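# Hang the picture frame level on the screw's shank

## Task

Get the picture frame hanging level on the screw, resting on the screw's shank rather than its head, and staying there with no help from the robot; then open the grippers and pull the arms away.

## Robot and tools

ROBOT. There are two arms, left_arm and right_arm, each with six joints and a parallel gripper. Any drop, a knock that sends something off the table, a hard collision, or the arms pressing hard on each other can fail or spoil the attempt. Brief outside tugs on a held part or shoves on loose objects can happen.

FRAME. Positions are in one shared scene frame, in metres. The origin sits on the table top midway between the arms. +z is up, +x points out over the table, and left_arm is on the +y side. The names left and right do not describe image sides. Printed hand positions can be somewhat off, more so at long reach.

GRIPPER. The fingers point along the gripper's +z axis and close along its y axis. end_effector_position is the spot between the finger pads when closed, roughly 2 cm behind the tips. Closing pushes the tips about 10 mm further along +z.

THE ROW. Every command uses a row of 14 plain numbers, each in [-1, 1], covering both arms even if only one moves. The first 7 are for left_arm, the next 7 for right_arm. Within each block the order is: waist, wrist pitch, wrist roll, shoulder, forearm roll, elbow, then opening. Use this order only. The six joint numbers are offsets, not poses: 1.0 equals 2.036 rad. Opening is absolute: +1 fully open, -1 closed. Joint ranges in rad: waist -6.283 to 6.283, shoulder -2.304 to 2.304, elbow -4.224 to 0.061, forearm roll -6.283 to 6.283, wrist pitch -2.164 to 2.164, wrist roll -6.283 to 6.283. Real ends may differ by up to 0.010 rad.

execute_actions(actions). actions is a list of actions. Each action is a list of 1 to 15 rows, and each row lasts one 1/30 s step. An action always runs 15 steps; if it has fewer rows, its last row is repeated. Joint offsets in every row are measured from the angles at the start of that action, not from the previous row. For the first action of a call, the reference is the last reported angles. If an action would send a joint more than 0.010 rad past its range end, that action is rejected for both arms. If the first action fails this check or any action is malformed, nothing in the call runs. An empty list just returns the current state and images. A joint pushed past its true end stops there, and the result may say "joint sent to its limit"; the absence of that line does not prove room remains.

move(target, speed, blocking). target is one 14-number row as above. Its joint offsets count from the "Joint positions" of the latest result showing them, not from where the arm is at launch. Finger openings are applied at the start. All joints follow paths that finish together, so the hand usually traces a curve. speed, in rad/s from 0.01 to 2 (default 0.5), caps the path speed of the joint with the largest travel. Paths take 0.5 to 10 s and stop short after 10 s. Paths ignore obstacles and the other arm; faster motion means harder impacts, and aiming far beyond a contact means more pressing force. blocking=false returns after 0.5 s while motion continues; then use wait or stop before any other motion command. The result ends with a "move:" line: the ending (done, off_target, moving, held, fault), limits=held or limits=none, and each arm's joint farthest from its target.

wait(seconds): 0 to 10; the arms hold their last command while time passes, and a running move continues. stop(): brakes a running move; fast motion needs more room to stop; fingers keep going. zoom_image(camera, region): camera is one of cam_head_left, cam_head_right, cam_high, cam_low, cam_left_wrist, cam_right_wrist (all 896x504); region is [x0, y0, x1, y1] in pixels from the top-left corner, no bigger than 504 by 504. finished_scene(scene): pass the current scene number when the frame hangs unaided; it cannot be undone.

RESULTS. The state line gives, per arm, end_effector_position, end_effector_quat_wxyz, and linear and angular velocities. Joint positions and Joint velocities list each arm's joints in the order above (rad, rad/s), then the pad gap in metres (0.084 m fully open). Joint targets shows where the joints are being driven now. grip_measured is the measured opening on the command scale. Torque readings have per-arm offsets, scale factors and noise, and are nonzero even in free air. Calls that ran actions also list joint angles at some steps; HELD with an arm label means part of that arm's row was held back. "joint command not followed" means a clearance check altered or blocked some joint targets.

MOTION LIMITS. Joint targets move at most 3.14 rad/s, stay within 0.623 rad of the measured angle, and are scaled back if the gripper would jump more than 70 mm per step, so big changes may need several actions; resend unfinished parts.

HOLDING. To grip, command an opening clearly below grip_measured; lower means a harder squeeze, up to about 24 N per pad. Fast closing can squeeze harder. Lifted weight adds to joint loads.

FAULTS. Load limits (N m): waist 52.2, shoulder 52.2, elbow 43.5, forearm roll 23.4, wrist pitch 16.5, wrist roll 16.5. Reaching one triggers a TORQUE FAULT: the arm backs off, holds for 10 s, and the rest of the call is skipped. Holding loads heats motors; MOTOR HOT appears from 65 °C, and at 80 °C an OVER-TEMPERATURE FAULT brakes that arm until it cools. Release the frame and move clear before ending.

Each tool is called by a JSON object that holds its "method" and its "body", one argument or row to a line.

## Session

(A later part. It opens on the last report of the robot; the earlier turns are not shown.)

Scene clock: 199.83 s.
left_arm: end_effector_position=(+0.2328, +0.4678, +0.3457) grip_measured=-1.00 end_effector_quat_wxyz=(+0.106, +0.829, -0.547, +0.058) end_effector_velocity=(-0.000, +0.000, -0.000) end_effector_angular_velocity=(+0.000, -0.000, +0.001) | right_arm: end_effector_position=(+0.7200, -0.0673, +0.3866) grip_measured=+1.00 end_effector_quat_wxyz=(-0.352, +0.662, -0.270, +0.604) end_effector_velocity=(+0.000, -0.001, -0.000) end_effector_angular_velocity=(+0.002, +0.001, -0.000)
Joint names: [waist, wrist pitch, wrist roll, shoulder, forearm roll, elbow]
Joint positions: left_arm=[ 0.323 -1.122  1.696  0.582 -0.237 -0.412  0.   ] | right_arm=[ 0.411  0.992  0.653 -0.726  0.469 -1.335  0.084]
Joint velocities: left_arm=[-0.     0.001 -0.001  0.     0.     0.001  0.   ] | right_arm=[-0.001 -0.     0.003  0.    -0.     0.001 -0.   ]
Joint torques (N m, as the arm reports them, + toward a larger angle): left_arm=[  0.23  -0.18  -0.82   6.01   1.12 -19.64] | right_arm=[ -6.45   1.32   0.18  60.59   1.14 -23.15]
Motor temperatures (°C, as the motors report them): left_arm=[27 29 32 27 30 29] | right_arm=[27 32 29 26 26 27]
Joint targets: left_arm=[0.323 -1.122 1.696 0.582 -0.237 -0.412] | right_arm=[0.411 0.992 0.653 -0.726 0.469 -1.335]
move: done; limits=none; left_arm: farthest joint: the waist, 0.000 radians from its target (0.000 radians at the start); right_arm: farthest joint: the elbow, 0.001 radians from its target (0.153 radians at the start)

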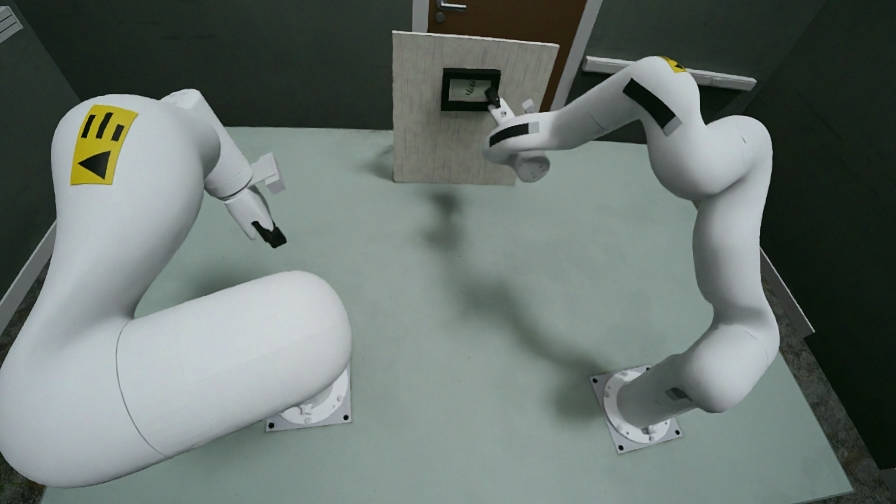

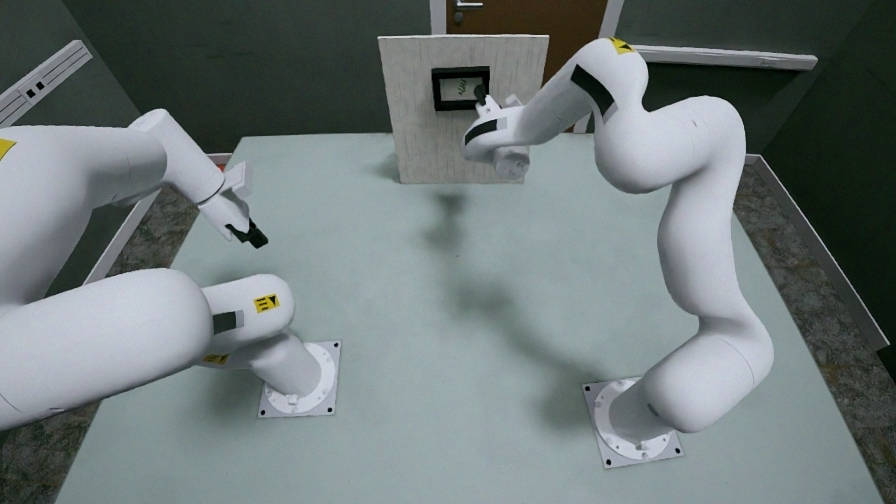

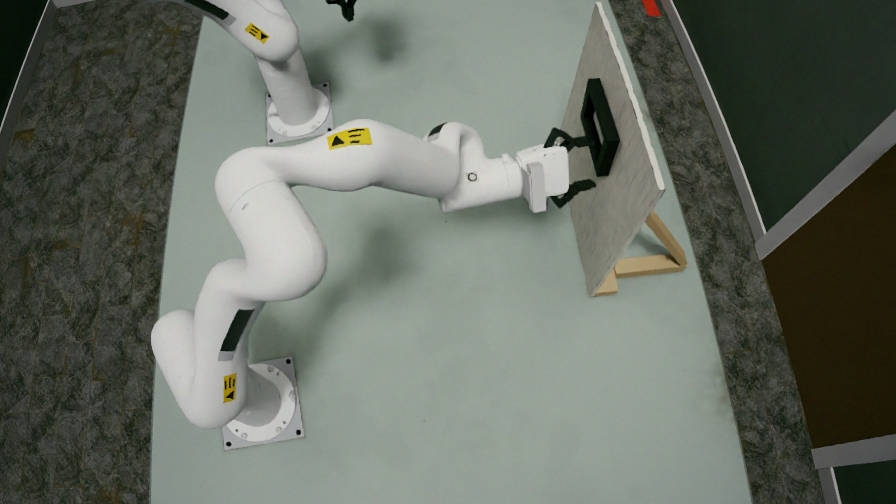

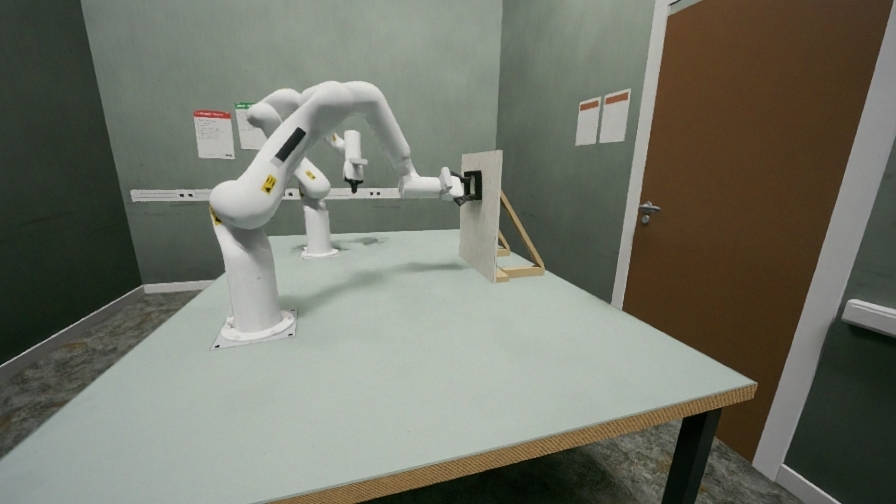

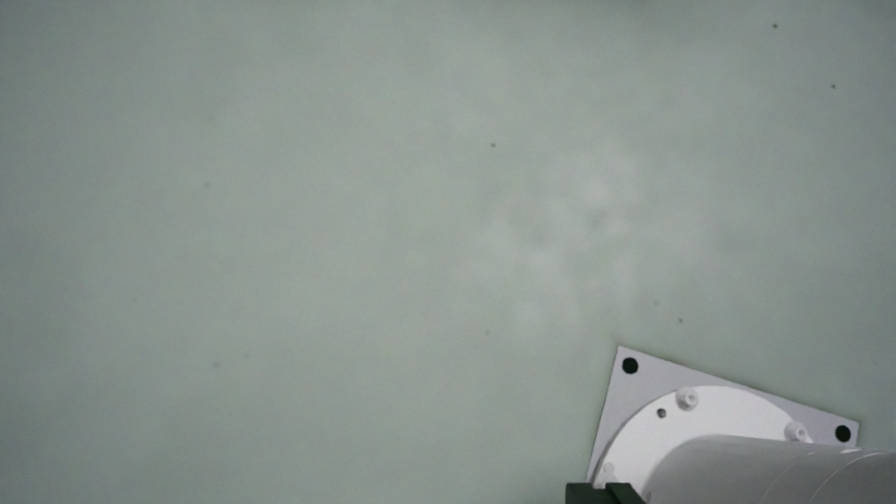

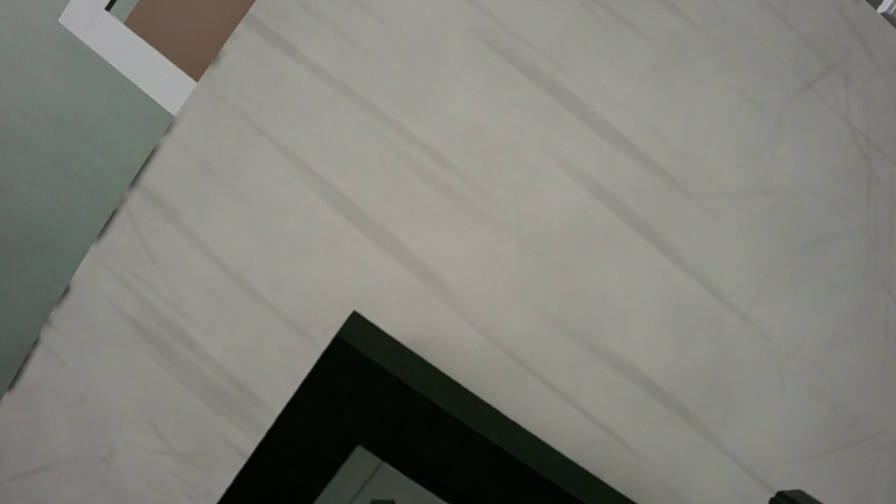

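The frame is hanging and looks about level, so I'll move the arm clear.

{"method": "move", "body": {
  "target": [0,0,0,0,0,0,-1, 0.01,0,0,0.1,0,0.15,1],
  "speed": 0.2
}}

{"method": "finished_scene", "body": {
  "scene": 1
}}

Scene clock: 201.87 s.
left_arm: end_effector_position=(+0.2328, +0.4678, +0.3457) grip_measured=-1.00 end_effector_quat_wxyz=(+0.106, +0.829, -0.547, +0.058) end_effector_velocity=(-0.000, -0.000, +0.000) end_effector_angular_velocity=(-0.000, +0.000, +0.001) | right_arm: end_effector_position=(+0.6320, -0.1008, +0.3740) grip_measured=+1.00 end_effector_quat_wxyz=(-0.329, +0.699, -0.262, +0.578) end_effector_velocity=(+0.000, -0.001, +0.000) end_effector_angular_velocity=(-0.000, -0.000, -0.002)
Joint names: [waist, wrist pitch, wrist roll, shoulder, forearm roll, elbow]
Joint positions: left_arm=[ 0.323 -1.122  1.696  0.582 -0.237 -0.412  0.   ] | right_arm=[ 0.431  0.992  0.653 -0.523  0.469 -1.03   0.084]
Joint velocities: left_arm=[ 0.    -0.    -0.001  0.001 -0.001  0.     0.   ] | right_arm=[-0.001  0.    -0.     0.001  0.     0.001 -0.   ]
Joint torques (N m, as the arm reports them, + toward a larger angle): left_arm=[ -0.2   -0.06  -0.84   4.82   0.91 -19.67] | right_arm=[ -6.56   1.28   0.17  51.82   0.8  -21.96]
Motor temperatures (°C, as the motors report them): left_arm=[27 29 32 27 30 29] | right_arm=[27 32 29 26 26 27]
Joint targets: left_arm=[0.323 -1.122 1.696 0.582 -0.237 -0.412] | right_arm=[0.431 0.992 0.653 -0.523 0.469 -1.029]
move: done; limits=none; left_arm: farthest joint: the waist, 0.000 radians from its target (0.000 radians at the start); right_arm: farthest joint: the waist, 0.000 radians from its target (0.020 radians at the start)

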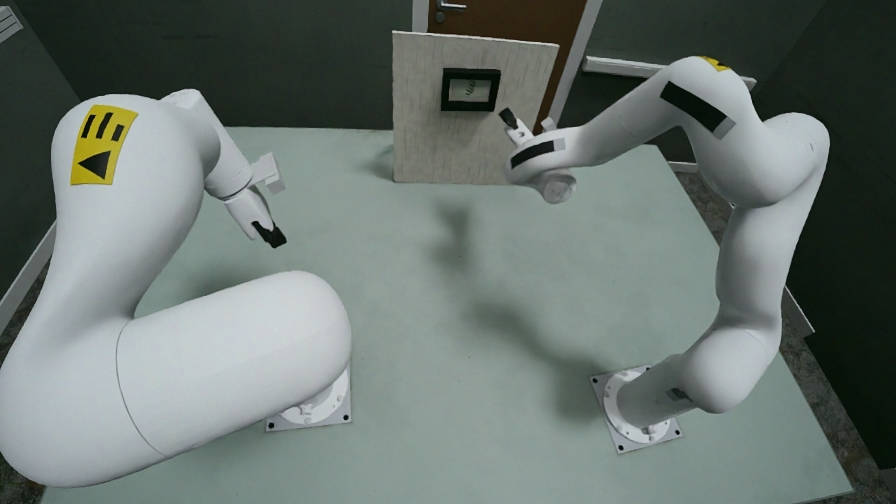

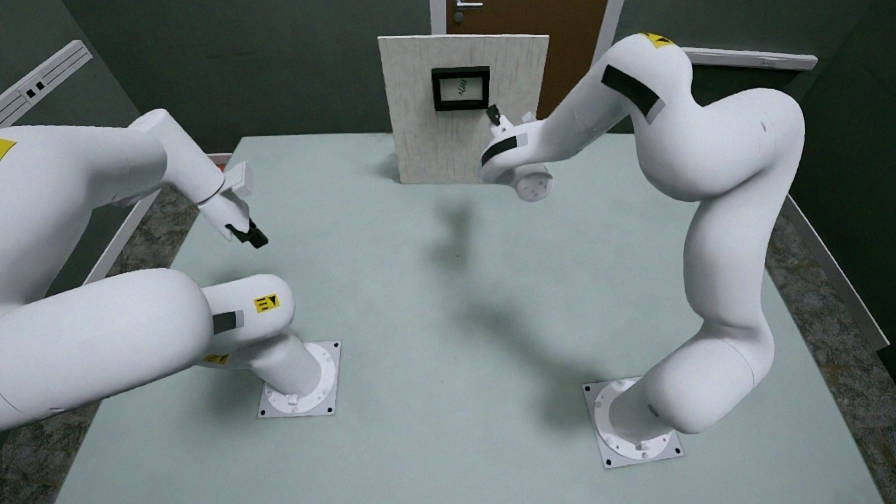

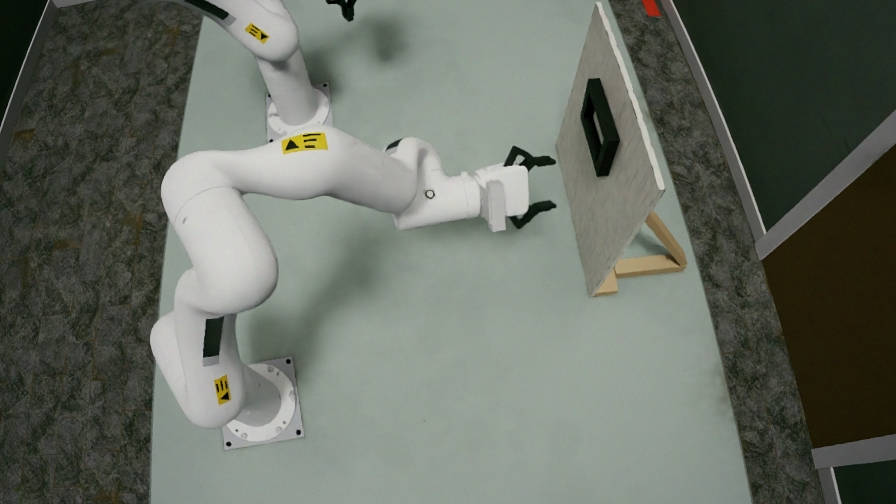

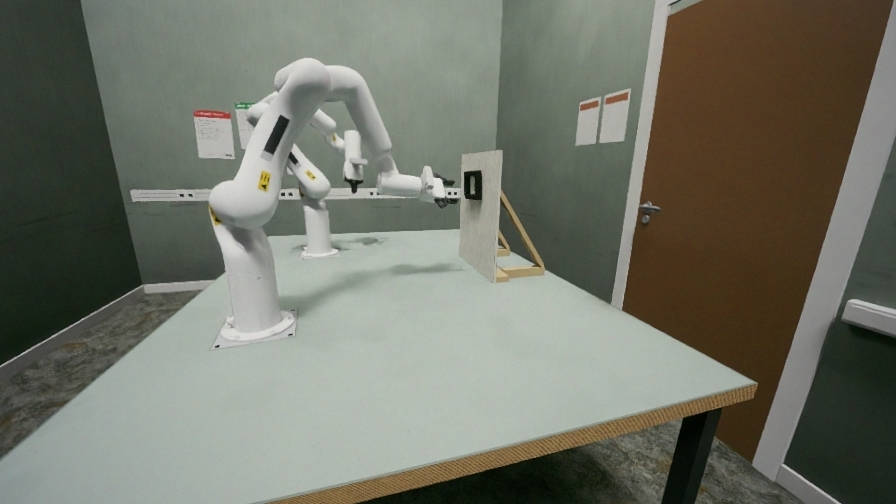

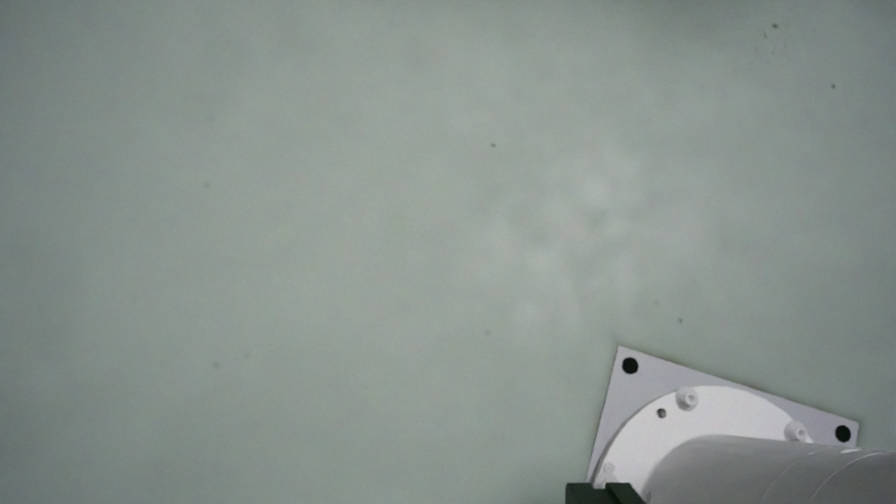

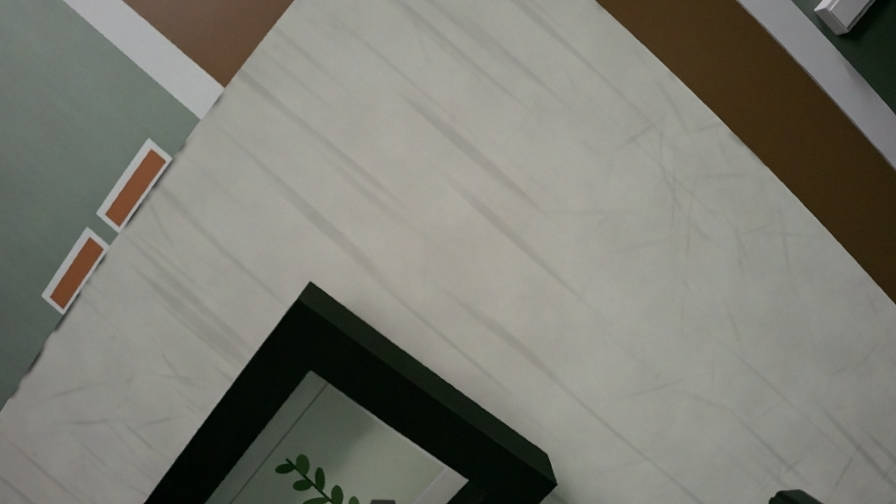

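The scene is finished: the task was done.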